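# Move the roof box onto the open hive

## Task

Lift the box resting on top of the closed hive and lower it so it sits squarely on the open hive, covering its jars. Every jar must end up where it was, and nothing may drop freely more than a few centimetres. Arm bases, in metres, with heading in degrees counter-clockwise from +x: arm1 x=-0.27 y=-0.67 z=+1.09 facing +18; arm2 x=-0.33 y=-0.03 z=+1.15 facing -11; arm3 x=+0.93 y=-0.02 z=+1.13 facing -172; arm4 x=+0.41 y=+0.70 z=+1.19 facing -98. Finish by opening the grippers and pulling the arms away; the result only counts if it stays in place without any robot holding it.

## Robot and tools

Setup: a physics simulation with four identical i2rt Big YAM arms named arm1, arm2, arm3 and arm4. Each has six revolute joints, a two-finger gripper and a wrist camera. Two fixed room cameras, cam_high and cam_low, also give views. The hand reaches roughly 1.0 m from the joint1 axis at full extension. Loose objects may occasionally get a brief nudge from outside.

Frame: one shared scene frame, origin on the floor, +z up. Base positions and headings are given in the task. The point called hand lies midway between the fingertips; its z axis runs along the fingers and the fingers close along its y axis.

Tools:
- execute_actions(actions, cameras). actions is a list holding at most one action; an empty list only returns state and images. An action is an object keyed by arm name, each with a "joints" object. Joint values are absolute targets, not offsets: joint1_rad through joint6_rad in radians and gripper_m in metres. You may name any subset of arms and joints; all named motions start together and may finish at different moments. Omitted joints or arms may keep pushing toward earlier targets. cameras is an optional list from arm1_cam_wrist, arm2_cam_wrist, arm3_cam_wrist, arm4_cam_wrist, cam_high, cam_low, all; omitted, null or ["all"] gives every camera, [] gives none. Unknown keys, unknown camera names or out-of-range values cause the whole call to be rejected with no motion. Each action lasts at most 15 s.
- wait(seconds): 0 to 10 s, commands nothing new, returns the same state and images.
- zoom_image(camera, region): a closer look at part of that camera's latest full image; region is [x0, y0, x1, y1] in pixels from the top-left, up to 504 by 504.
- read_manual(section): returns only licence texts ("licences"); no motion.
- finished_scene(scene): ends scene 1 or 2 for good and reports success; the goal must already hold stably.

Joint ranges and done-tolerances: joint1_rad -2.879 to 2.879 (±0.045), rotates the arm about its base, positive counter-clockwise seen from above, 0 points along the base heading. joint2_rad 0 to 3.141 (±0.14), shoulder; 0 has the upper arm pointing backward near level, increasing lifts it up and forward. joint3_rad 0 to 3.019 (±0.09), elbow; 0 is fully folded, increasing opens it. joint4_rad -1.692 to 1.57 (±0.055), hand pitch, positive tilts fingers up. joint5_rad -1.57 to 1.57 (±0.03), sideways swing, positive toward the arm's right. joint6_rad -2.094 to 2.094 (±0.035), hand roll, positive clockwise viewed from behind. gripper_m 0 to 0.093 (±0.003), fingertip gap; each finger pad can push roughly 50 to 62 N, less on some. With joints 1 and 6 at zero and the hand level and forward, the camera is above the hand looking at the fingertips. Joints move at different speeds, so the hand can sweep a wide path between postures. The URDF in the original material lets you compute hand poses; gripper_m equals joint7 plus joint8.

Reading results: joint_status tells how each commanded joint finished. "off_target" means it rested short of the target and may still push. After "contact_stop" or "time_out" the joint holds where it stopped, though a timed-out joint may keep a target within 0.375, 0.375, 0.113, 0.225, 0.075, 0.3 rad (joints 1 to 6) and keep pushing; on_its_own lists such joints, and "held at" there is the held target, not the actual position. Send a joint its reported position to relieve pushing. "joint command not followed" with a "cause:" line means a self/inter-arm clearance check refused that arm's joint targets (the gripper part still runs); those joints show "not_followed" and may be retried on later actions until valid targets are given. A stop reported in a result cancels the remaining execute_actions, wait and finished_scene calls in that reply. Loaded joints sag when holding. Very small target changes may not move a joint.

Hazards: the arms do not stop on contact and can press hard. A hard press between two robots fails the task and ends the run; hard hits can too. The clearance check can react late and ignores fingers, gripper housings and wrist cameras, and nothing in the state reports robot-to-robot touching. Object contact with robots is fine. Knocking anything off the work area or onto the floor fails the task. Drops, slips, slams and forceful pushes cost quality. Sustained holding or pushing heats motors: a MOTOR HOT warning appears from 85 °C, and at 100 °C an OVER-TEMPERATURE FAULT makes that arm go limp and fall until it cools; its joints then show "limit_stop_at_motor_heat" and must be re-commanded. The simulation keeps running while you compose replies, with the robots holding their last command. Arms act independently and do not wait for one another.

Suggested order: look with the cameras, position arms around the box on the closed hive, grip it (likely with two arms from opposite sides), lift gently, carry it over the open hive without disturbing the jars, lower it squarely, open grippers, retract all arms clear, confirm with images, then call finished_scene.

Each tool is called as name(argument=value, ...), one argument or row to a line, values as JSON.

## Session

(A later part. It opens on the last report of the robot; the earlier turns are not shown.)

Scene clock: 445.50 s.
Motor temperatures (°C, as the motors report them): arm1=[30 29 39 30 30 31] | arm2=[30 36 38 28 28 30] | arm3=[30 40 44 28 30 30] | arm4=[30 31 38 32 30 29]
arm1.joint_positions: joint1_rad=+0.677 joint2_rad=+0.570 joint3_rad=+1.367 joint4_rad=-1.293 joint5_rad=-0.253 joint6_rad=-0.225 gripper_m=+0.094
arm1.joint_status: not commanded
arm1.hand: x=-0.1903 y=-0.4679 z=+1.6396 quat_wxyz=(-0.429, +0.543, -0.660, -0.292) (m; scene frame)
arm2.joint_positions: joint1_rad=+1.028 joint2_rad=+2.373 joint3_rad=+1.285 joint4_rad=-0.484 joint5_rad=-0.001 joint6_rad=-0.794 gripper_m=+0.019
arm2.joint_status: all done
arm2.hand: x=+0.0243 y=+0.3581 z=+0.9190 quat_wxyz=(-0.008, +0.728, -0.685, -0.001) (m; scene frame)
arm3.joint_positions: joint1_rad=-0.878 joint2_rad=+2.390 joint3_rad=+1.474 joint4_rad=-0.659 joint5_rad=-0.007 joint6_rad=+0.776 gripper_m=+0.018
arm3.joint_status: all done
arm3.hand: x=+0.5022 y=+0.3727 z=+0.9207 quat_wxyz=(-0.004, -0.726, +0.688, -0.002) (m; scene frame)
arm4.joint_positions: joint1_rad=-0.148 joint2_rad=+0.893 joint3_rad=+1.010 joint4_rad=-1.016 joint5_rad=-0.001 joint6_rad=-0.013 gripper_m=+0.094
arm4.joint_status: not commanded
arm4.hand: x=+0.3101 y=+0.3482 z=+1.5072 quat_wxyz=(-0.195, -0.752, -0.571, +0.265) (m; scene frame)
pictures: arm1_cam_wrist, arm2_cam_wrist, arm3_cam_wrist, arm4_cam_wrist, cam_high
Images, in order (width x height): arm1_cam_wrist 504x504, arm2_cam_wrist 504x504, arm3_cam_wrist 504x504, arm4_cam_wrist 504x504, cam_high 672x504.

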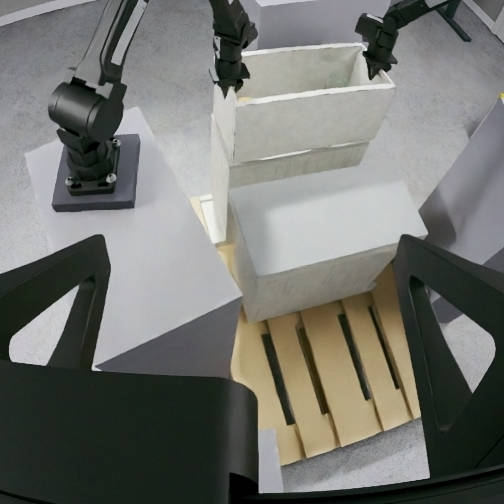

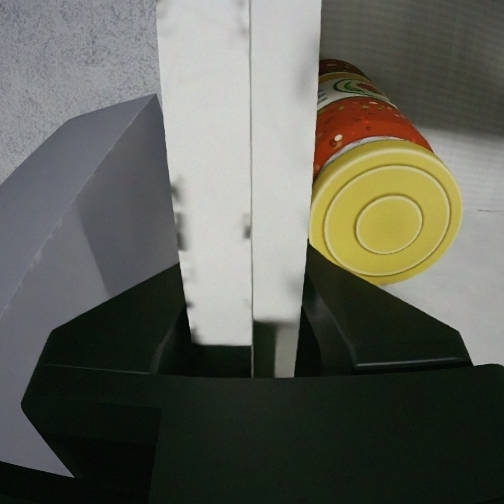

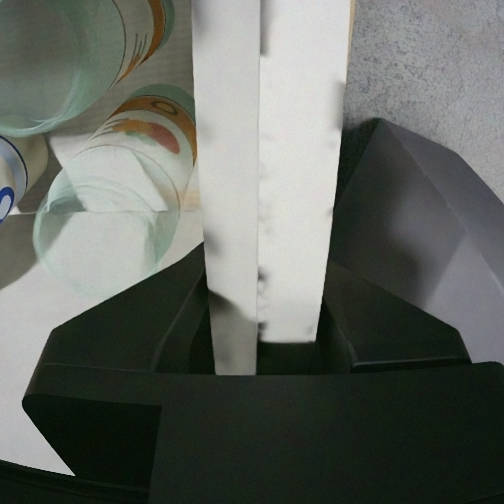

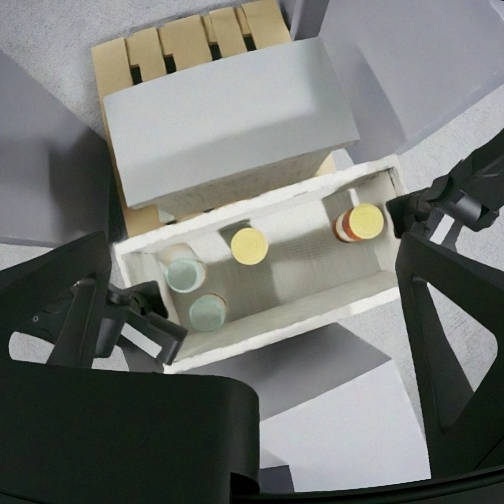

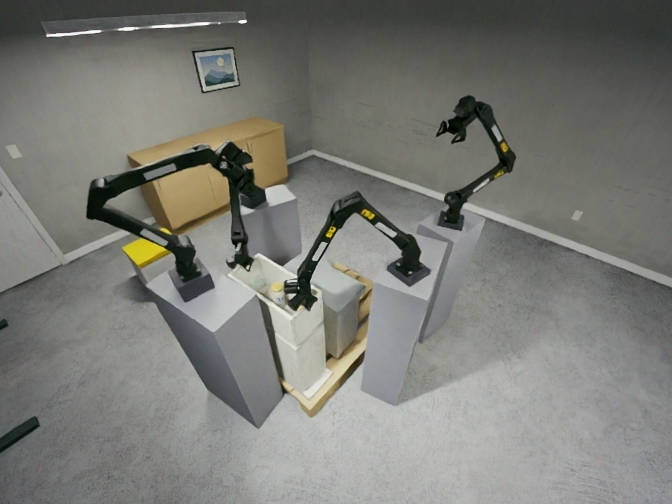

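execute_actions(
  actions=[
    {"arm2":{"joints":{"joint1_rad":1.05,"joint2_rad":2.255,"joint3_rad":1.315,"joint4_rad":-0.475}},"arm3":{"joints":{"joint1_rad":-0.878,"joint2_rad":2.31,"joint3_rad":1.59,"joint4_rad":-0.685}}},
  ],
  cameras=["arm1_cam_wrist","arm2_cam_wrist","arm3_cam_wrist","cam_high"],
)

zoom_image(
  camera="cam_high",
  region=[230, 250, 350, 370],
)

zoom_image(
  camera="arm1_cam_wrist",
  region=[190, 60, 410, 200],
)

Scene clock: 464.53 s.
Motor temperatures (°C, as the motors report them): arm1=[30 29 39 30 30 31] | arm2=[30 37 37 28 28 30] | arm3=[30 40 45 28 30 30] | arm4=[30 31 39 32 30 29]
arm1.joint_positions: joint1_rad=+0.677 joint2_rad=+0.570 joint3_rad=+1.367 joint4_rad=-1.293 joint5_rad=-0.253 joint6_rad=-0.225 gripper_m=+0.094
arm1.joint_status: not commanded
arm1.hand: x=-0.1903 y=-0.4679 z=+1.6396 quat_wxyz=(-0.429, +0.543, -0.660, -0.292) (m; scene frame)
arm2.joint_positions: joint1_rad=+1.038 joint2_rad=+2.373 joint3_rad=+1.285 joint4_rad=-0.481 joint5_rad=-0.001 joint6_rad=-0.791 gripper_m=+0.019
arm2.joint_status: all done
arm2.hand: x=+0.0210 y=+0.3622 z=+0.9190 quat_wxyz=(-0.009, +0.731, -0.683, +0.000) (m; scene frame)
arm3.joint_positions: joint1_rad=-0.878 joint2_rad=+2.390 joint3_rad=+1.491 joint4_rad=-0.676 joint5_rad=-0.003 joint6_rad=+0.777 gripper_m=+0.018
arm3.joint_status: joint3_rad time_out (moved +0.016 of +0.116); the others done
arm3.on_its_own: joint3_rad reads +1.491 and still pushes toward +1.590 since a time_out
arm3.hand: x=+0.4993 y=+0.3763 z=+0.9245 quat_wxyz=(-0.001, -0.725, +0.688, -0.002) (m; scene frame)
arm4.joint_positions: joint1_rad=-0.148 joint2_rad=+0.893 joint3_rad=+1.010 joint4_rad=-1.016 joint5_rad=-0.001 joint6_rad=-0.013 gripper_m=+0.094
arm4.joint_status: not commanded
arm4.hand: x=+0.3101 y=+0.3482 z=+1.5072 quat_wxyz=(-0.195, -0.752, -0.571, +0.265) (m; scene frame)
pictures: arm1_cam_wrist, arm2_cam_wrist, arm3_cam_wrist, cam_high
Images, in order (width x height): arm1_cam_wrist 504x504, arm2_cam_wrist 504x504, arm3_cam_wrist 504x504, cam_high 672x504.

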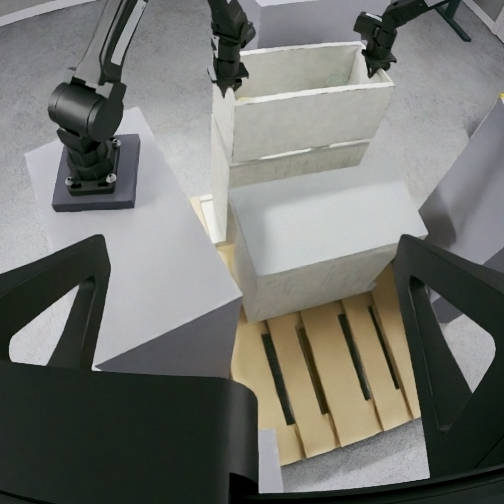

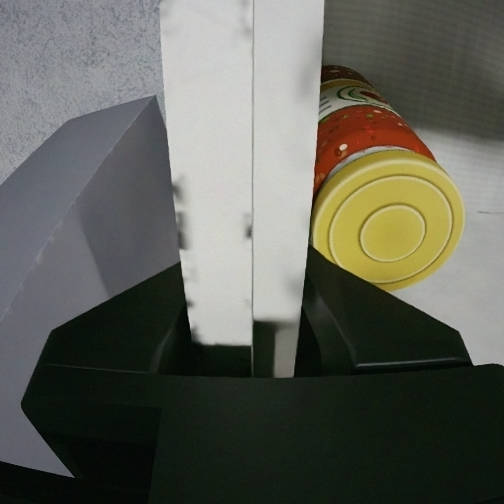

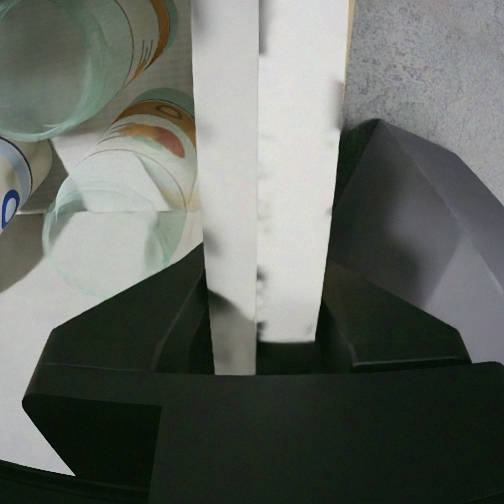

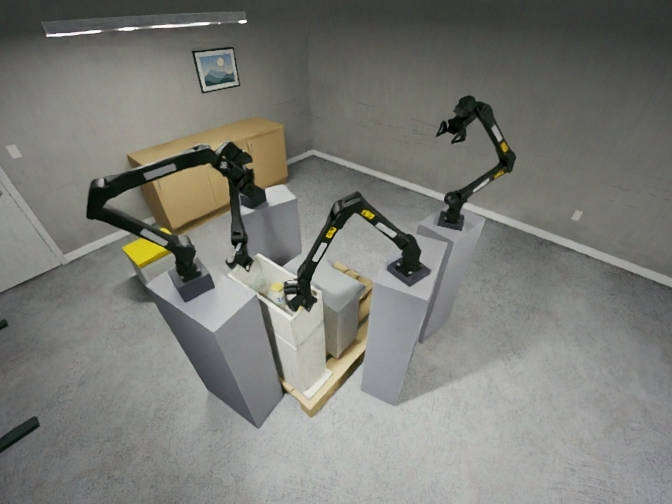

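Region (230, 250, 350, 370) of cam_high's 672x504 image, scaled by 4.200, with more detail than that image has.

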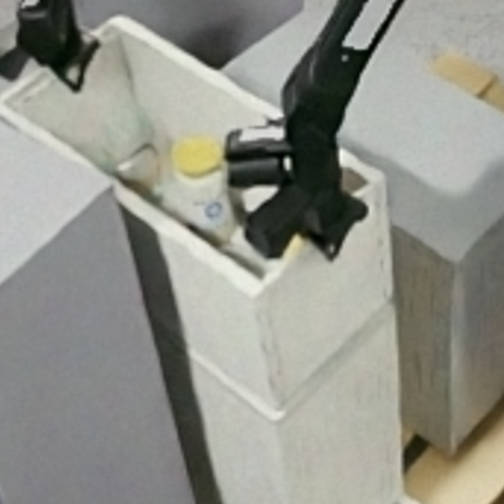

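Region (190, 60, 410, 200) of arm1_cam_wrist's 504x504 image, scaled by 2.291, with more detail than that image has; it fills the top 321 rows of this view, and the rest is white.

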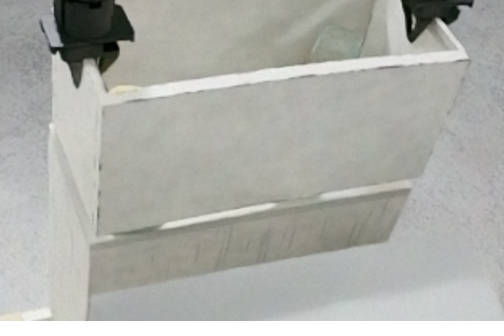

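execute_actions(
  actions=[
    {"arm2":{"joints":{"joint1_rad":1.057,"joint2_rad":2.315,"joint3_rad":1.345,"joint4_rad":-0.44}},"arm3":{"joints":{"joint1_rad":-0.875,"joint2_rad":2.37,"joint3_rad":1.612,"joint4_rad":-0.632}}},
  ],
  cameras=["arm1_cam_wrist","arm2_cam_wrist","arm3_cam_wrist","cam_high"],
)

zoom_image(
  camera="cam_high",
  region=[230, 250, 350, 370],
)

zoom_image(
  camera="arm1_cam_wrist",
  region=[190, 60, 410, 200],
)

Scene clock: 490.97 s.
Motor temperatures (°C, as the motors report them): arm1=[30 29 39 30 30 31] | arm2=[30 37 37 28 28 30] | arm3=[30 41 48 28 30 30] | arm4=[30 31 39 32 30 29]
arm1.joint_positions: joint1_rad=+0.677 joint2_rad=+0.570 joint3_rad=+1.367 joint4_rad=-1.293 joint5_rad=-0.253 joint6_rad=-0.225 gripper_m=+0.094
arm1.joint_status: not commanded
arm1.hand: x=-0.1903 y=-0.4679 z=+1.6396 quat_wxyz=(-0.429, +0.543, -0.660, -0.292) (m; scene frame)
arm2.joint_positions: joint1_rad=+1.048 joint2_rad=+2.406 joint3_rad=+1.285 joint4_rad=-0.446 joint5_rad=-0.006 joint6_rad=-0.787 gripper_m=+0.019
arm2.joint_status: all done
arm2.hand: x=+0.0142 y=+0.3635 z=+0.9027 quat_wxyz=(-0.010, +0.733, -0.680, -0.003) (m; scene frame)
arm3.joint_positions: joint1_rad=-0.874 joint2_rad=+2.434 joint3_rad=+1.518 joint4_rad=-0.642 joint5_rad=+0.002 joint6_rad=+0.776 gripper_m=+0.018
arm3.joint_status: joint3_rad time_out (moved +0.027 of +0.121); the others done
arm3.on_its_own: joint3_rad reads +1.518 and still pushes toward +1.612 since a time_out
arm3.hand: x=+0.4920 y=+0.3803 z=+0.9062 quat_wxyz=(+0.001, -0.727, +0.686, +0.006) (m; scene frame)
arm4.joint_positions: joint1_rad=-0.148 joint2_rad=+0.893 joint3_rad=+1.010 joint4_rad=-1.016 joint5_rad=-0.001 joint6_rad=-0.013 gripper_m=+0.094
arm4.joint_status: not commanded
arm4.hand: x=+0.3101 y=+0.3482 z=+1.5072 quat_wxyz=(-0.195, -0.752, -0.571, +0.265) (m; scene frame)
pictures: arm1_cam_wrist, arm2_cam_wrist, arm3_cam_wrist, cam_high
Images, in order (width x height): arm1_cam_wrist 504x504, arm2_cam_wrist 504x504, arm3_cam_wrist 504x504, cam_high 672x504.

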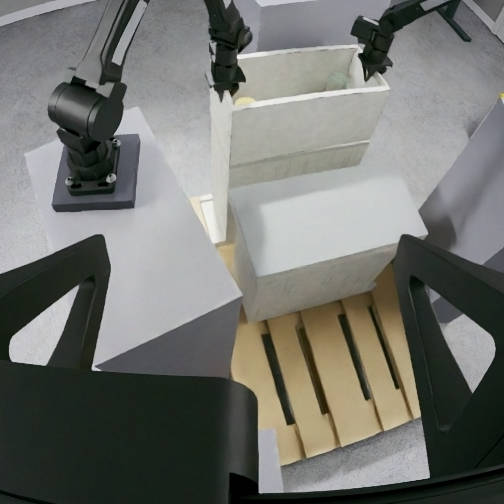

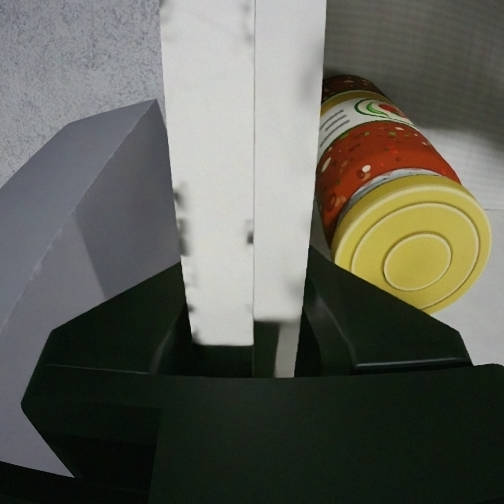

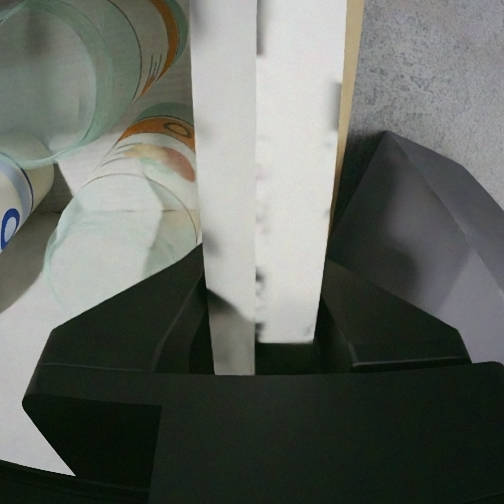

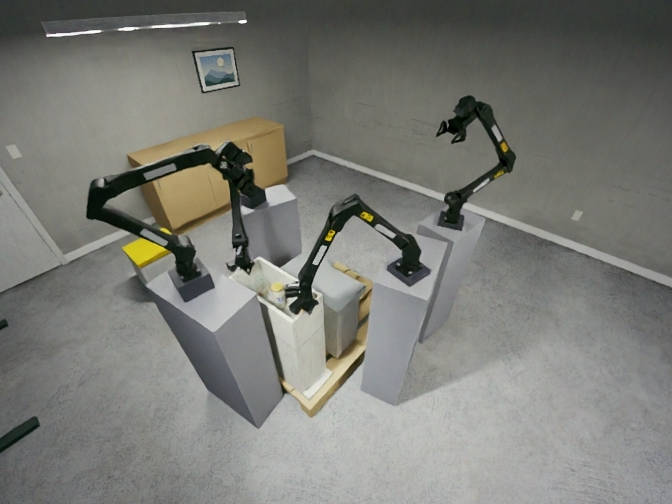

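Region (230, 250, 350, 370) of cam_high's 672x504 image, scaled by 4.200, with more detail than that image has.

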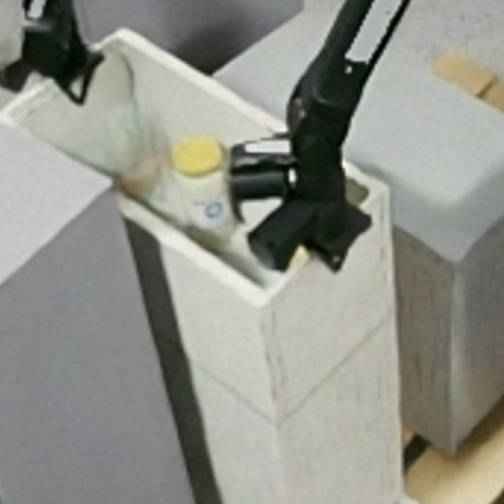

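Region (190, 60, 410, 200) of arm1_cam_wrist's 504x504 image, scaled by 2.291, with more detail than that image has; it fills the top 321 rows of this view, and the rest is white.

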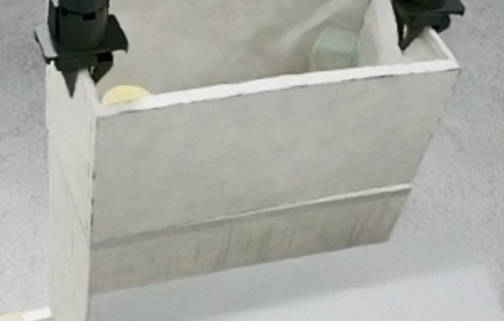

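execute_actions(
  actions=[
    {"arm2":{"joints":{"joint1_rad":1.04,"joint3_rad":1.31}},"arm3":{"joints":{"joint1_rad":-0.855,"joint3_rad":1.55}}},
  ],
  cameras=["arm1_cam_wrist","cam_high"],
)

zoom_image(
  camera="arm1_cam_wrist",
  region=[190, 60, 410, 200],
)

Scene clock: 501.57 s.
Motor temperatures (°C, as the motors report them): arm1=[30 29 39 30 30 31] | arm2=[30 37 37 28 28 30] | arm3=[30 41 48 28 30 30] | arm4=[30 31 39 32 30 29]
arm1.joint_positions: joint1_rad=+0.677 joint2_rad=+0.570 joint3_rad=+1.367 joint4_rad=-1.293 joint5_rad=-0.253 joint6_rad=-0.225 gripper_m=+0.094
arm1.joint_status: not commanded
arm1.hand: x=-0.1903 y=-0.4679 z=+1.6396 quat_wxyz=(-0.429, +0.543, -0.660, -0.292) (m; scene frame)
arm2.joint_positions: joint1_rad=+1.048 joint2_rad=+2.406 joint3_rad=+1.285 joint4_rad=-0.446 joint5_rad=-0.006 joint6_rad=-0.787 gripper_m=+0.019
arm2.joint_status: all done
arm2.hand: x=+0.0142 y=+0.3635 z=+0.9027 quat_wxyz=(-0.010, +0.733, -0.680, -0.003) (m; scene frame)
arm3.joint_positions: joint1_rad=-0.871 joint2_rad=+2.434 joint3_rad=+1.518 joint4_rad=-0.642 joint5_rad=+0.004 joint6_rad=+0.777 gripper_m=+0.018
arm3.joint_status: all done
arm3.hand: x=+0.4914 y=+0.3796 z=+0.9062 quat_wxyz=(+0.002, -0.728, +0.686, +0.006) (m; scene frame)
arm4.joint_positions: joint1_rad=-0.148 joint2_rad=+0.893 joint3_rad=+1.010 joint4_rad=-1.016 joint5_rad=-0.001 joint6_rad=-0.013 gripper_m=+0.094
arm4.joint_status: not commanded
arm4.hand: x=+0.3101 y=+0.3482 z=+1.5072 quat_wxyz=(-0.195, -0.752, -0.571, +0.265) (m; scene frame)
pictures: arm1_cam_wrist, cam_high
Images, in order (width x height): arm1_cam_wrist 504x504, cam_high 672x504.

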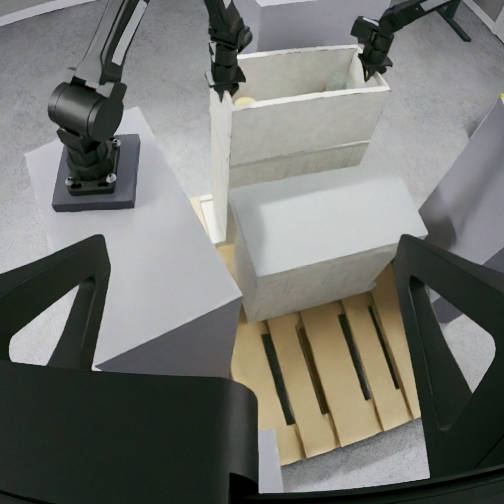

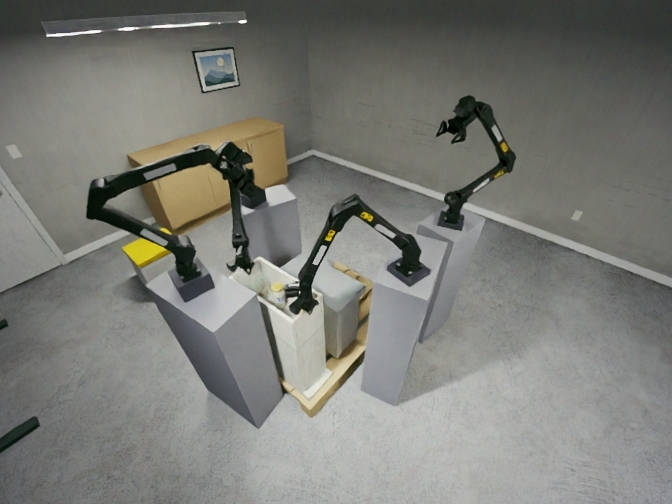

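Region (190, 60, 410, 200) of arm1_cam_wrist's 504x504 image, scaled by 2.291, with more detail than that image has; it fills the top 321 rows of this view, and the rest is white.

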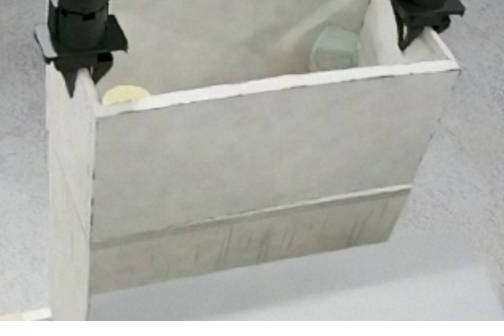

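execute_actions(
  actions=[
    {"arm2":{"joints":{"joint1_rad":1.025,"joint3_rad":1.27}},"arm3":{"joints":{"joint1_rad":-0.835,"joint3_rad":1.50}}},
  ],
  cameras=["arm1_cam_wrist","cam_high"],
)

zoom_image(
  camera="arm1_cam_wrist",
  region=[190, 60, 410, 200],
)

zoom_image(
  camera="cam_high",
  region=[250, 290, 340, 380],
)

Scene clock: 511.47 s.
Motor temperatures (°C, as the motors report them): arm1=[30 29 40 30 30 31] | arm2=[30 37 37 28 28 30] | arm3=[30 41 46 28 30 30] | arm4=[30 31 39 32 30 29]
arm1.joint_positions: joint1_rad=+0.677 joint2_rad=+0.570 joint3_rad=+1.367 joint4_rad=-1.293 joint5_rad=-0.253 joint6_rad=-0.225 gripper_m=+0.094
arm1.joint_status: not commanded
arm1.hand: x=-0.1903 y=-0.4679 z=+1.6396 quat_wxyz=(-0.429, +0.543, -0.660, -0.292) (m; scene frame)
arm2.joint_positions: joint1_rad=+1.038 joint2_rad=+2.401 joint3_rad=+1.262 joint4_rad=-0.435 joint5_rad=-0.007 joint6_rad=-0.789 gripper_m=+0.019
arm2.joint_status: all done
arm2.hand: x=+0.0117 y=+0.3533 z=+0.9010 quat_wxyz=(-0.006, +0.730, -0.684, -0.003) (m; scene frame)
arm3.joint_positions: joint1_rad=-0.856 joint2_rad=+2.432 joint3_rad=+1.501 joint4_rad=-0.637 joint5_rad=+0.008 joint6_rad=+0.789 gripper_m=+0.018
arm3.joint_status: all done
arm3.hand: x=+0.4911 y=+0.3687 z=+0.9035 quat_wxyz=(+0.004, -0.729, +0.685, +0.002) (m; scene frame)
arm4.joint_positions: joint1_rad=-0.148 joint2_rad=+0.893 joint3_rad=+1.010 joint4_rad=-1.016 joint5_rad=-0.001 joint6_rad=-0.013 gripper_m=+0.094
arm4.joint_status: not commanded
arm4.hand: x=+0.3101 y=+0.3482 z=+1.5072 quat_wxyz=(-0.195, -0.752, -0.571, +0.265) (m; scene frame)
pictures: arm1_cam_wrist, cam_high
Images, in order (width x height): arm1_cam_wrist 504x504, cam_high 672x504.

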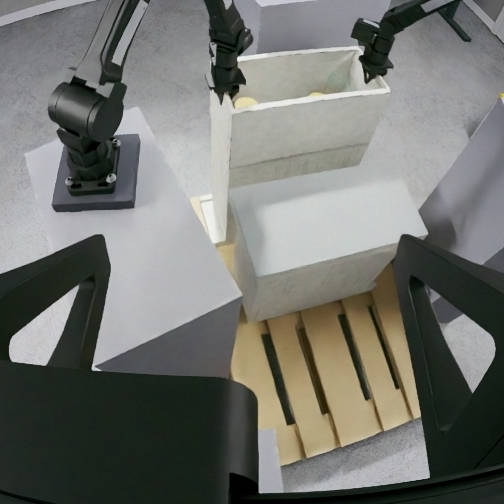

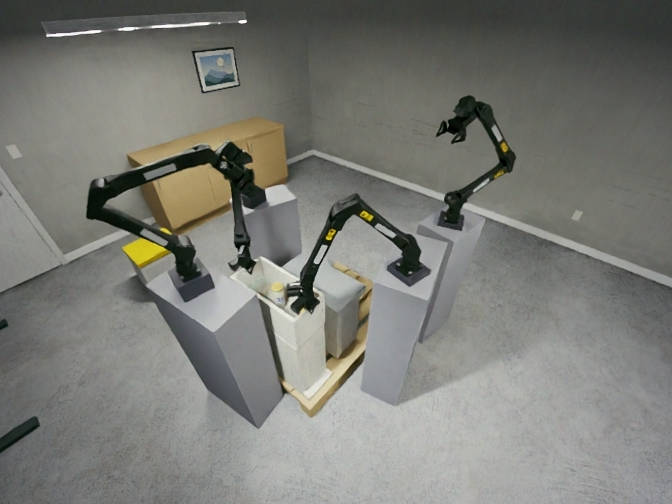

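Region (190, 60, 410, 200) of arm1_cam_wrist's 504x504 image, scaled by 2.291, with more detail than that image has; it fills the top 321 rows of this view, and the rest is white.

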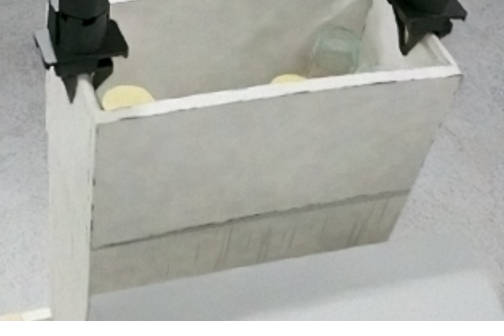

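Region (250, 290, 340, 380) of cam_high's 672x504 image, scaled by 5.600, with more detail than that image has.

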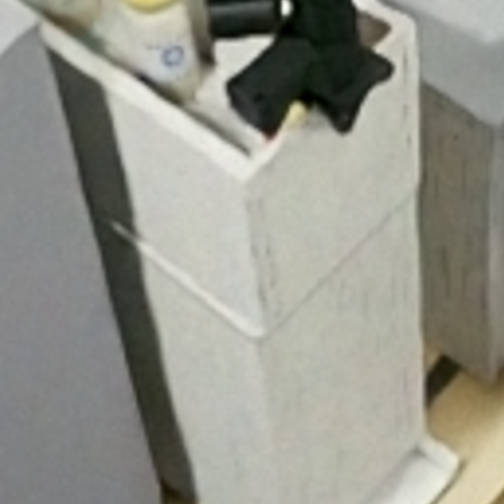

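execute_actions(
  actions=[
    {"arm2":{"joints":{"joint1_rad":1.05,"joint3_rad":1.32}},"arm3":{"joints":{"joint1_rad":-0.87,"joint3_rad":1.57}}},
  ],
  cameras=["arm1_cam_wrist","cam_high"],
)

zoom_image(
  camera="arm1_cam_wrist",
  region=[190, 60, 410, 200],
)

zoom_image(
  camera="cam_high",
  region=[250, 290, 340, 380],
)

Scene clock: 523.73 s.
Motor temperatures (°C, as the motors report them): arm1=[30 29 40 30 30 31] | arm2=[30 37 36 28 28 30] | arm3=[30 41 43 28 30 30] | arm4=[30 31 39 32 30 29]
arm1.joint_positions: joint1_rad=+0.677 joint2_rad=+0.570 joint3_rad=+1.367 joint4_rad=-1.293 joint5_rad=-0.253 joint6_rad=-0.225 gripper_m=+0.094
arm1.joint_status: not commanded
arm1.hand: x=-0.1903 y=-0.4679 z=+1.6396 quat_wxyz=(-0.429, +0.543, -0.660, -0.292) (m; scene frame)
arm2.joint_positions: joint1_rad=+1.038 joint2_rad=+2.401 joint3_rad=+1.263 joint4_rad=-0.435 joint5_rad=-0.007 joint6_rad=-0.789 gripper_m=+0.019
arm2.joint_status: all done
arm2.hand: x=+0.0121 y=+0.3538 z=+0.9012 quat_wxyz=(-0.007, +0.730, -0.684, -0.003) (m; scene frame)
arm3.joint_positions: joint1_rad=-0.858 joint2_rad=+2.432 joint3_rad=+1.502 joint4_rad=-0.637 joint5_rad=+0.003 joint6_rad=+0.789 gripper_m=+0.018
arm3.joint_status: all done
arm3.hand: x=+0.4913 y=+0.3693 z=+0.9036 quat_wxyz=(+0.001, -0.728, +0.686, +0.002) (m; scene frame)
arm4.joint_positions: joint1_rad=-0.148 joint2_rad=+0.893 joint3_rad=+1.010 joint4_rad=-1.016 joint5_rad=-0.001 joint6_rad=-0.013 gripper_m=+0.094
arm4.joint_status: not commanded
arm4.hand: x=+0.3101 y=+0.3482 z=+1.5072 quat_wxyz=(-0.195, -0.752, -0.571, +0.265) (m; scene frame)
pictures: arm1_cam_wrist, cam_high
Images, in order (width x height): arm1_cam_wrist 504x504, cam_high 672x504.

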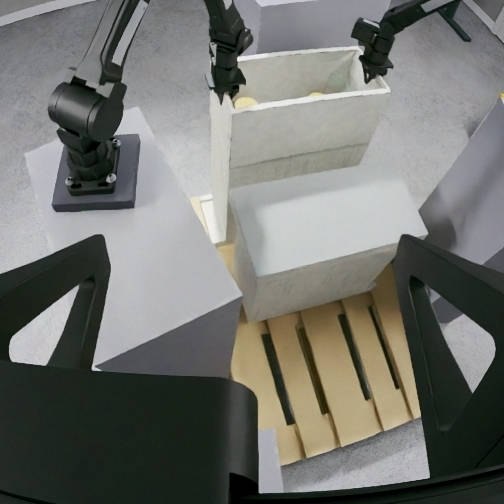

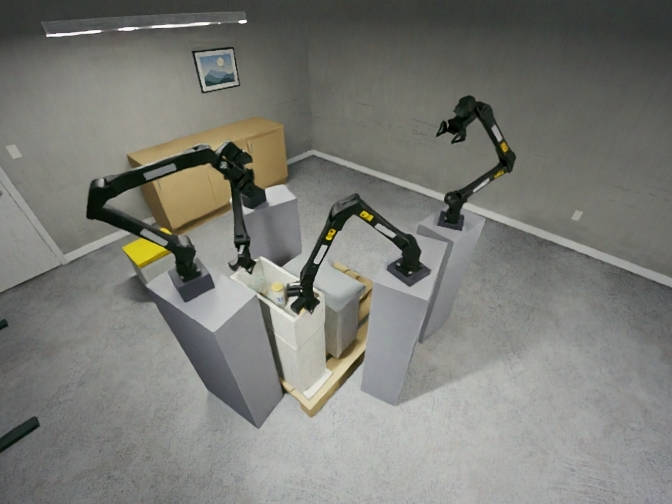

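Region (190, 60, 410, 200) of arm1_cam_wrist's 504x504 image, scaled by 2.291, with more detail than that image has; it fills the top 321 rows of this view, and the rest is white.

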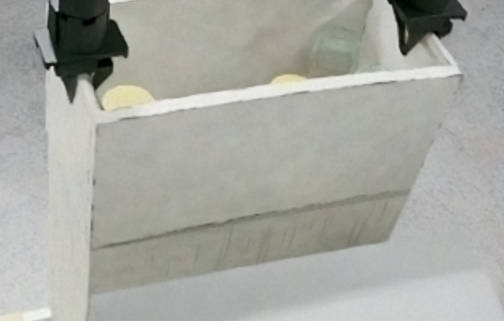

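Region (250, 290, 340, 380) of cam_high's 672x504 image, scaled by 5.600, with more detail than that image has.

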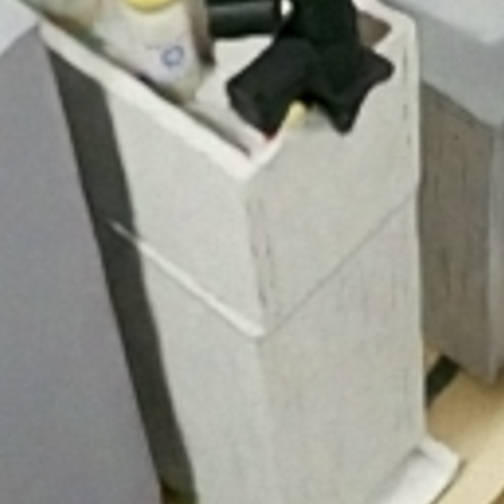

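execute_actions(
  actions=[
    {"arm2":{"joints":{"joint1_rad":1.058,"joint3_rad":1.337}},"arm3":{"joints":{"joint1_rad":-0.88,"joint3_rad":1.58}}},
  ],
  cameras=["arm1_cam_wrist","cam_high"],
)

zoom_image(
  camera="arm1_cam_wrist",
  region=[190, 60, 410, 200],
)

zoom_image(
  camera="cam_high",
  region=[250, 290, 340, 380],
)

Scene clock: 541.27 s.
Motor temperatures (°C, as the motors report them): arm1=[30 29 40 30 30 31] | arm2=[30 38 37 28 28 30] | arm3=[30 41 45 28 30 30] | arm4=[30 31 39 32 30 29]
arm1.joint_positions: joint1_rad=+0.677 joint2_rad=+0.570 joint3_rad=+1.367 joint4_rad=-1.293 joint5_rad=-0.253 joint6_rad=-0.225 gripper_m=+0.094
arm1.joint_status: not commanded
arm1.hand: x=-0.1903 y=-0.4679 z=+1.6396 quat_wxyz=(-0.429, +0.543, -0.660, -0.292) (m; scene frame)
arm2.joint_positions: joint1_rad=+1.045 joint2_rad=+2.401 joint3_rad=+1.272 joint4_rad=-0.436 joint5_rad=-0.007 joint6_rad=-0.786 gripper_m=+0.019
arm2.joint_status: all done
arm2.hand: x=+0.0130 y=+0.3598 z=+0.9028 quat_wxyz=(-0.011, +0.731, -0.682, -0.004) (m; scene frame)
arm3.joint_positions: joint1_rad=-0.864 joint2_rad=+2.432 joint3_rad=+1.506 joint4_rad=-0.637 joint5_rad=+0.001 joint6_rad=+0.789 gripper_m=+0.018
arm3.joint_status: all done
arm3.hand: x=+0.4916 y=+0.3728 z=+0.9045 quat_wxyz=(+0.000, -0.726, +0.688, +0.004) (m; scene frame)
arm4.joint_positions: joint1_rad=-0.148 joint2_rad=+0.893 joint3_rad=+1.010 joint4_rad=-1.016 joint5_rad=-0.001 joint6_rad=-0.013 gripper_m=+0.094
arm4.joint_status: not commanded
arm4.hand: x=+0.3101 y=+0.3482 z=+1.5072 quat_wxyz=(-0.195, -0.752, -0.571, +0.265) (m; scene frame)
pictures: arm1_cam_wrist, cam_high
Images, in order (width x height): arm1_cam_wrist 504x504, cam_high 672x504.

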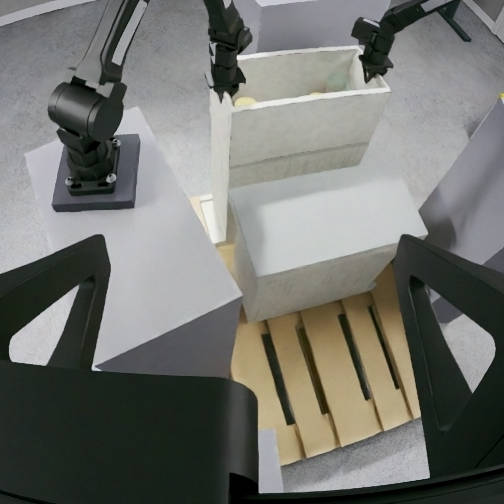

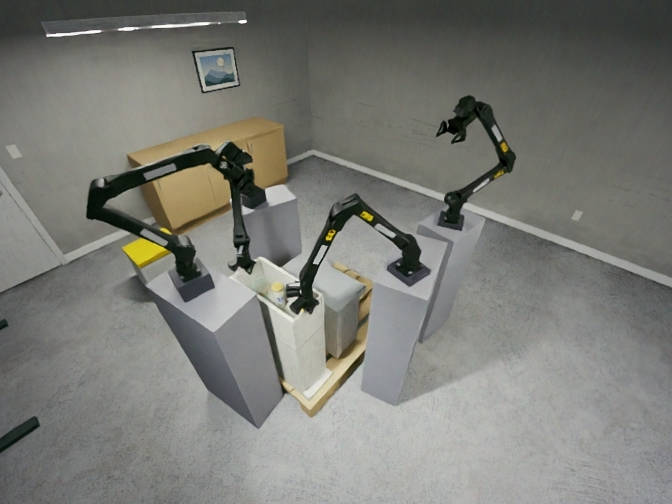

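Region (190, 60, 410, 200) of arm1_cam_wrist's 504x504 image, scaled by 2.291, with more detail than that image has; it fills the top 321 rows of this view, and the rest is white.

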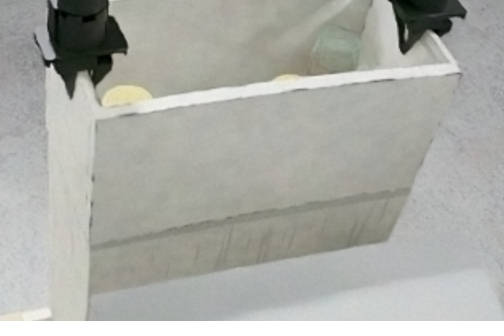

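Region (250, 290, 340, 380) of cam_high's 672x504 image, scaled by 5.600, with more detail than that image has.

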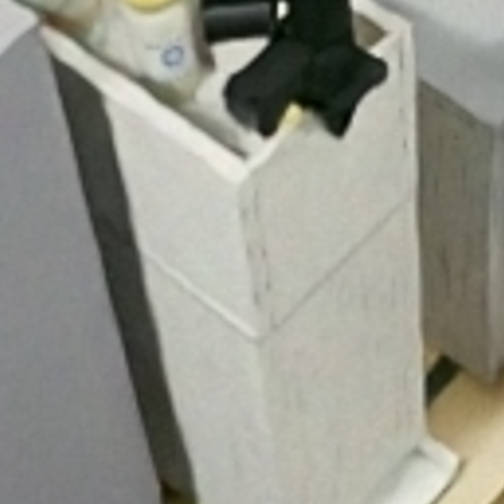

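Flush. Relax joints, then open slightly.

execute_actions(
  actions=[
    {"arm2":{"joints":{"joint1_rad":1.045,"joint2_rad":2.39,"joint3_rad":1.275,"joint4_rad":-0.436,"joint6_rad":-0.786}},"arm3":{"joints":{"joint1_rad":-0.864,"joint2_rad":2.435,"joint3_rad":1.512,"joint4_rad":-0.637,"joint6_rad":0.789}}},
  ],
  cameras=[],
)

execute_actions(
  actions=[
    {"arm2":{"joints":{"gripper_m":0.032}},"arm3":{"joints":{"gripper_m":0.032}}},
  ],
  cameras=["arm2_cam_wrist","arm3_cam_wrist"],
)

execute_actions(
  actions=[
    {"arm2":{"joints":{"joint2_rad":2.245,"joint3_rad":1.24,"joint4_rad":-0.565}},"arm3":{"joints":{"joint2_rad":2.31,"joint3_rad":1.485,"joint4_rad":-0.755}}},
  ],
)

Scene clock: 555.03 s.
Motor temperatures (°C, as the motors report them): arm1=[30 29 40 30 30 31] | arm2=[30 38 37 28 28 30] | arm3=[30 41 46 28 29 30] | arm4=[30 31 39 32 30 29]
arm1.joint_positions: joint1_rad=+0.677 joint2_rad=+0.570 joint3_rad=+1.367 joint4_rad=-1.293 joint5_rad=-0.253 joint6_rad=-0.225 gripper_m=+0.094
arm1.joint_status: not commanded
arm1.hand: x=-0.1903 y=-0.4679 z=+1.6396 quat_wxyz=(-0.429, +0.543, -0.660, -0.292) (m; scene frame)
arm2.joint_positions: joint1_rad=+1.045 joint2_rad=+2.406 joint3_rad=+1.272 joint4_rad=-0.436 joint5_rad=-0.006 joint6_rad=-0.786 gripper_m=+0.019
arm2.joint_status: all done
arm2.hand: x=+0.0117 y=+0.3581 z=+0.9004 quat_wxyz=(-0.008, +0.731, -0.682, -0.003) (m; scene frame)
arm3.joint_positions: joint1_rad=-0.863 joint2_rad=+2.433 joint3_rad=+1.506 joint4_rad=-0.637 joint5_rad=+0.002 joint6_rad=+0.789 gripper_m=+0.018
arm3.joint_status: all done
arm3.hand: x=+0.4918 y=+0.3724 z=+0.9038 quat_wxyz=(+0.001, -0.726, +0.687, +0.003) (m; scene frame)
arm4.joint_positions: joint1_rad=-0.148 joint2_rad=+0.893 joint3_rad=+1.010 joint4_rad=-1.016 joint5_rad=-0.001 joint6_rad=-0.013 gripper_m=+0.094
arm4.joint_status: not commanded
arm4.hand: x=+0.3101 y=+0.3482 z=+1.5072 quat_wxyz=(-0.195, -0.752, -0.571, +0.265) (m; scene frame)
pictures: none
No camera images: the call's "cameras" was empty. Leave "cameras" out to get every camera's image.

Scene clock: 555.67 s.
Motor temperatures (°C, as the motors report them): arm1=[30 29 40 30 30 31] | arm2=[30 38 37 28 28 30] | arm3=[30 41 46 28 29 30] | arm4=[30 31 39 32 30 29]
arm1.joint_positions: joint1_rad=+0.677 joint2_rad=+0.570 joint3_rad=+1.367 joint4_rad=-1.293 joint5_rad=-0.253 joint6_rad=-0.225 gripper_m=+0.094
arm1.joint_status: not commanded
arm1.hand: x=-0.1903 y=-0.4679 z=+1.6396 quat_wxyz=(-0.429, +0.543, -0.660, -0.292) (m; scene frame)
arm2.joint_positions: joint1_rad=+1.045 joint2_rad=+2.403 joint3_rad=+1.272 joint4_rad=-0.436 joint5_rad=-0.004 joint6_rad=-0.786 gripper_m=+0.032
arm2.joint_status: all done
arm2.hand: x=+0.0125 y=+0.3585 z=+0.9015 quat_wxyz=(-0.010, +0.731, -0.682, -0.002) (m; scene frame)
arm3.joint_positions: joint1_rad=-0.863 joint2_rad=+2.432 joint3_rad=+1.506 joint4_rad=-0.637 joint5_rad=+0.001 joint6_rad=+0.789 gripper_m=+0.032
arm3.joint_status: all done
arm3.hand: x=+0.4914 y=+0.3727 z=+0.9047 quat_wxyz=(+0.000, -0.726, +0.687, +0.004) (m; scene frame)
arm4.joint_positions: joint1_rad=-0.148 joint2_rad=+0.893 joint3_rad=+1.010 joint4_rad=-1.016 joint5_rad=-0.001 joint6_rad=-0.013 gripper_m=+0.094
arm4.joint_status: not commanded
arm4.hand: x=+0.3101 y=+0.3482 z=+1.5072 quat_wxyz=(-0.195, -0.752, -0.571, +0.265) (m; scene frame)
pictures: arm2_cam_wrist, arm3_cam_wrist
Images, in order (width x height): arm2_cam_wrist 504x504, arm3_cam_wrist 504x504.

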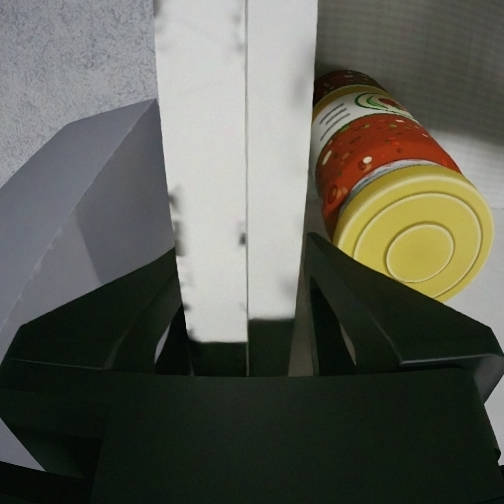

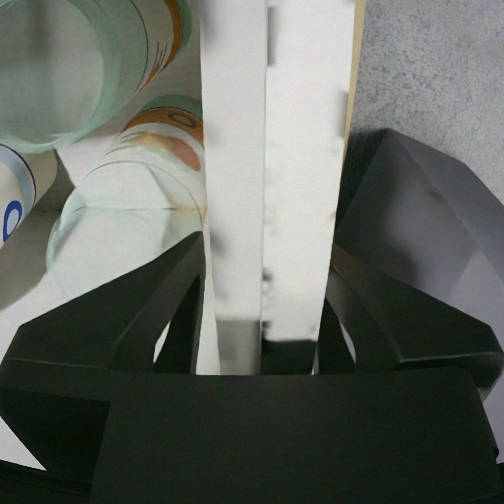

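Scene clock: 556.87 s.
Motor temperatures (°C, as the motors report them): arm1=[30 29 40 30 30 31] | arm2=[30 38 37 28 28 30] | arm3=[30 41 45 28 29 30] | arm4=[30 31 39 32 30 29]
arm1.joint_positions: joint1_rad=+0.677 joint2_rad=+0.570 joint3_rad=+1.367 joint4_rad=-1.293 joint5_rad=-0.253 joint6_rad=-0.225 gripper_m=+0.094
arm1.joint_status: not commanded
arm1.hand: x=-0.1903 y=-0.4679 z=+1.6396 quat_wxyz=(-0.429, +0.543, -0.660, -0.292) (m; scene frame)
arm2.joint_positions: joint1_rad=+1.044 joint2_rad=+2.234 joint3_rad=+1.237 joint4_rad=-0.558 joint5_rad=+0.003 joint6_rad=-0.786 gripper_m=+0.032
arm2.joint_status: all done
arm2.hand: x=+0.0191 y=+0.3635 z=+0.9787 quat_wxyz=(-0.017, +0.731, -0.683, +0.001) (m; scene frame)
arm3.joint_positions: joint1_rad=-0.862 joint2_rad=+2.294 joint3_rad=+1.489 joint4_rad=-0.747 joint5_rad=-0.002 joint6_rad=+0.790 gripper_m=+0.032
arm3.joint_status: all done
arm3.hand: x=+0.4844 y=+0.3772 z=+0.9786 quat_wxyz=(-0.002, -0.726, +0.687, +0.010) (m; scene frame)
arm4.joint_positions: joint1_rad=-0.148 joint2_rad=+0.893 joint3_rad=+1.010 joint4_rad=-1.016 joint5_rad=-0.001 joint6_rad=-0.013 gripper_m=+0.094
arm4.joint_status: not commanded
arm4.hand: x=+0.3101 y=+0.3482 z=+1.5072 quat_wxyz=(-0.195, -0.752, -0.571, +0.265) (m; scene frame)
pictures: arm1_cam_wrist, arm2_cam_wrist, arm3_cam_wrist, arm4_cam_wrist, cam_high, cam_low
Images, in order (width x height): arm1_cam_wrist 504x504, arm2_cam_wrist 504x504, arm3_cam_wrist 504x504, arm4_cam_wrist 504x504, cam_high 672x504, cam_low 672x504.

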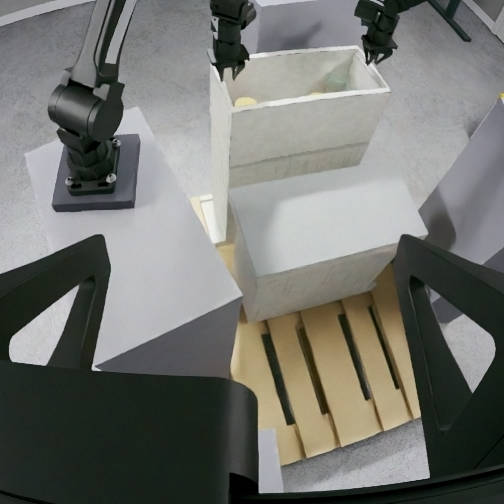

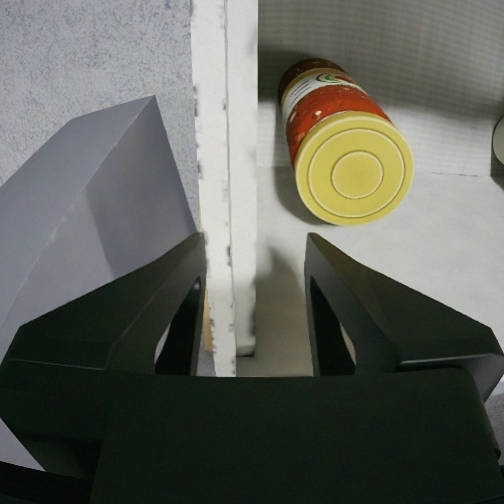

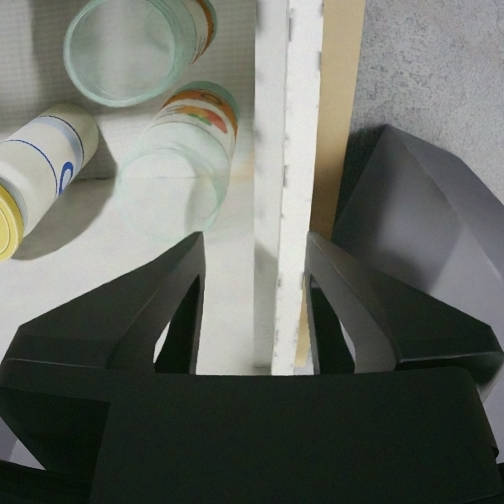

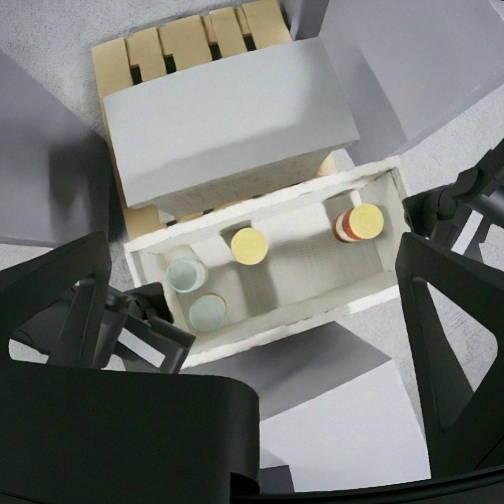

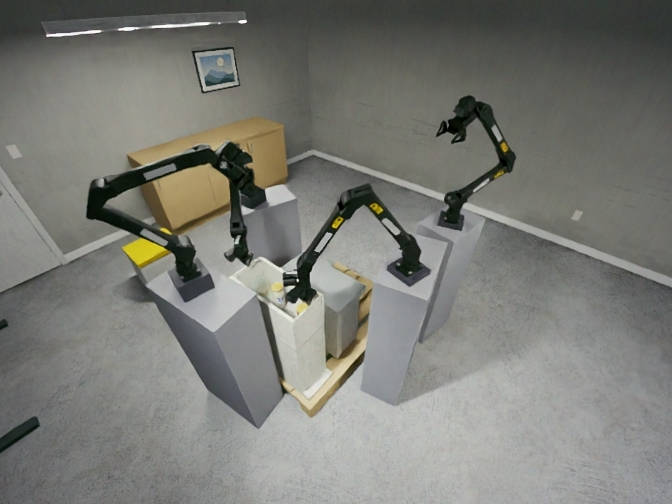

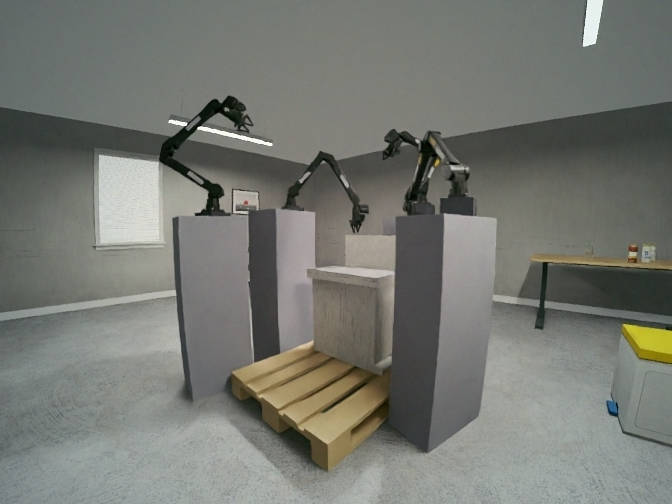

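execute_actions(
  actions=[
    {"arm2":{"joints":{"joint1_rad":0.7,"joint2_rad":1.4,"joint3_rad":0.9,"joint4_rad":-1.0}},"arm3":{"joints":{"joint1_rad":-0.4,"joint2_rad":1.4,"joint3_rad":0.9,"joint4_rad":-1.0}}},
  ],
  cameras=["cam_high","arm4_cam_wrist"],
)

finished_scene(
  scene=1,
)

Scene clock: 569.43 s.
Motor temperatures (°C, as the motors report them): arm1=[30 29 40 30 30 31] | arm2=[30 37 36 28 28 30] | arm3=[30 40 44 28 29 30] | arm4=[30 31 39 32 30 29]
arm1.joint_positions: joint1_rad=+0.677 joint2_rad=+0.570 joint3_rad=+1.367 joint4_rad=-1.293 joint5_rad=-0.253 joint6_rad=-0.225 gripper_m=+0.094
arm1.joint_status: not commanded
arm1.hand: x=-0.1903 y=-0.4679 z=+1.6396 quat_wxyz=(-0.429, +0.543, -0.660, -0.292) (m; scene frame)
arm2.joint_positions: joint1_rad=+0.692 joint2_rad=+1.396 joint3_rad=+0.899 joint4_rad=-0.992 joint5_rad=+0.002 joint6_rad=-0.786 gripper_m=+0.032
arm2.joint_status: all done
arm2.hand: x=+0.0057 y=+0.1505 z=+1.2436 quat_wxyz=(-0.048, +0.599, -0.799, +0.005) (m; scene frame)
arm3.joint_positions: joint1_rad=-0.400 joint2_rad=+1.400 joint3_rad=+0.913 joint4_rad=-0.993 joint5_rad=-0.001 joint6_rad=+0.790 gripper_m=+0.032
arm3.joint_status: all done
arm3.hand: x=+0.5572 y=+0.0839 z=+1.2218 quat_wxyz=(-0.013, -0.864, +0.502, +0.044) (m; scene frame)
arm4.joint_positions: joint1_rad=-0.148 joint2_rad=+0.893 joint3_rad=+1.010 joint4_rad=-1.016 joint5_rad=-0.001 joint6_rad=-0.013 gripper_m=+0.094
arm4.joint_status: not commanded
arm4.hand: x=+0.3101 y=+0.3482 z=+1.5072 quat_wxyz=(-0.195, -0.752, -0.571, +0.265) (m; scene frame)
pictures: arm4_cam_wrist, cam_high
Images, in order (width x height): arm4_cam_wrist 504x504, cam_high 672x504.

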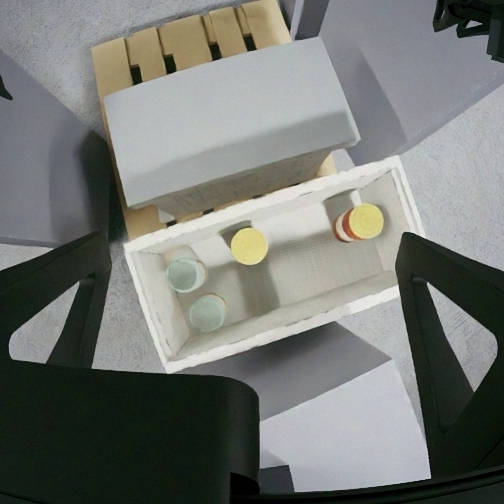

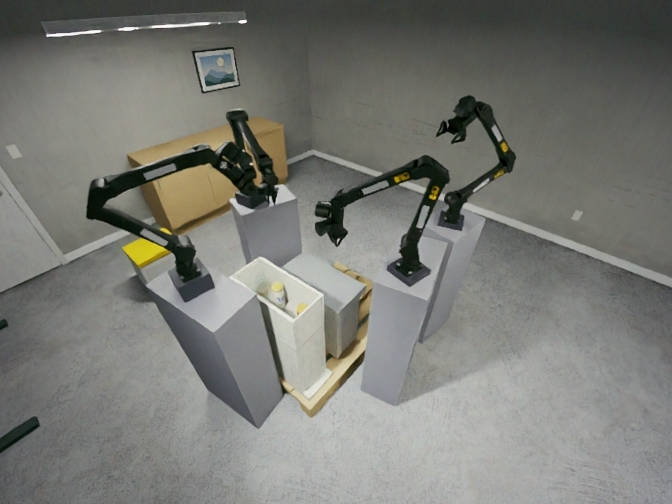

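The scene is finished: the task was done.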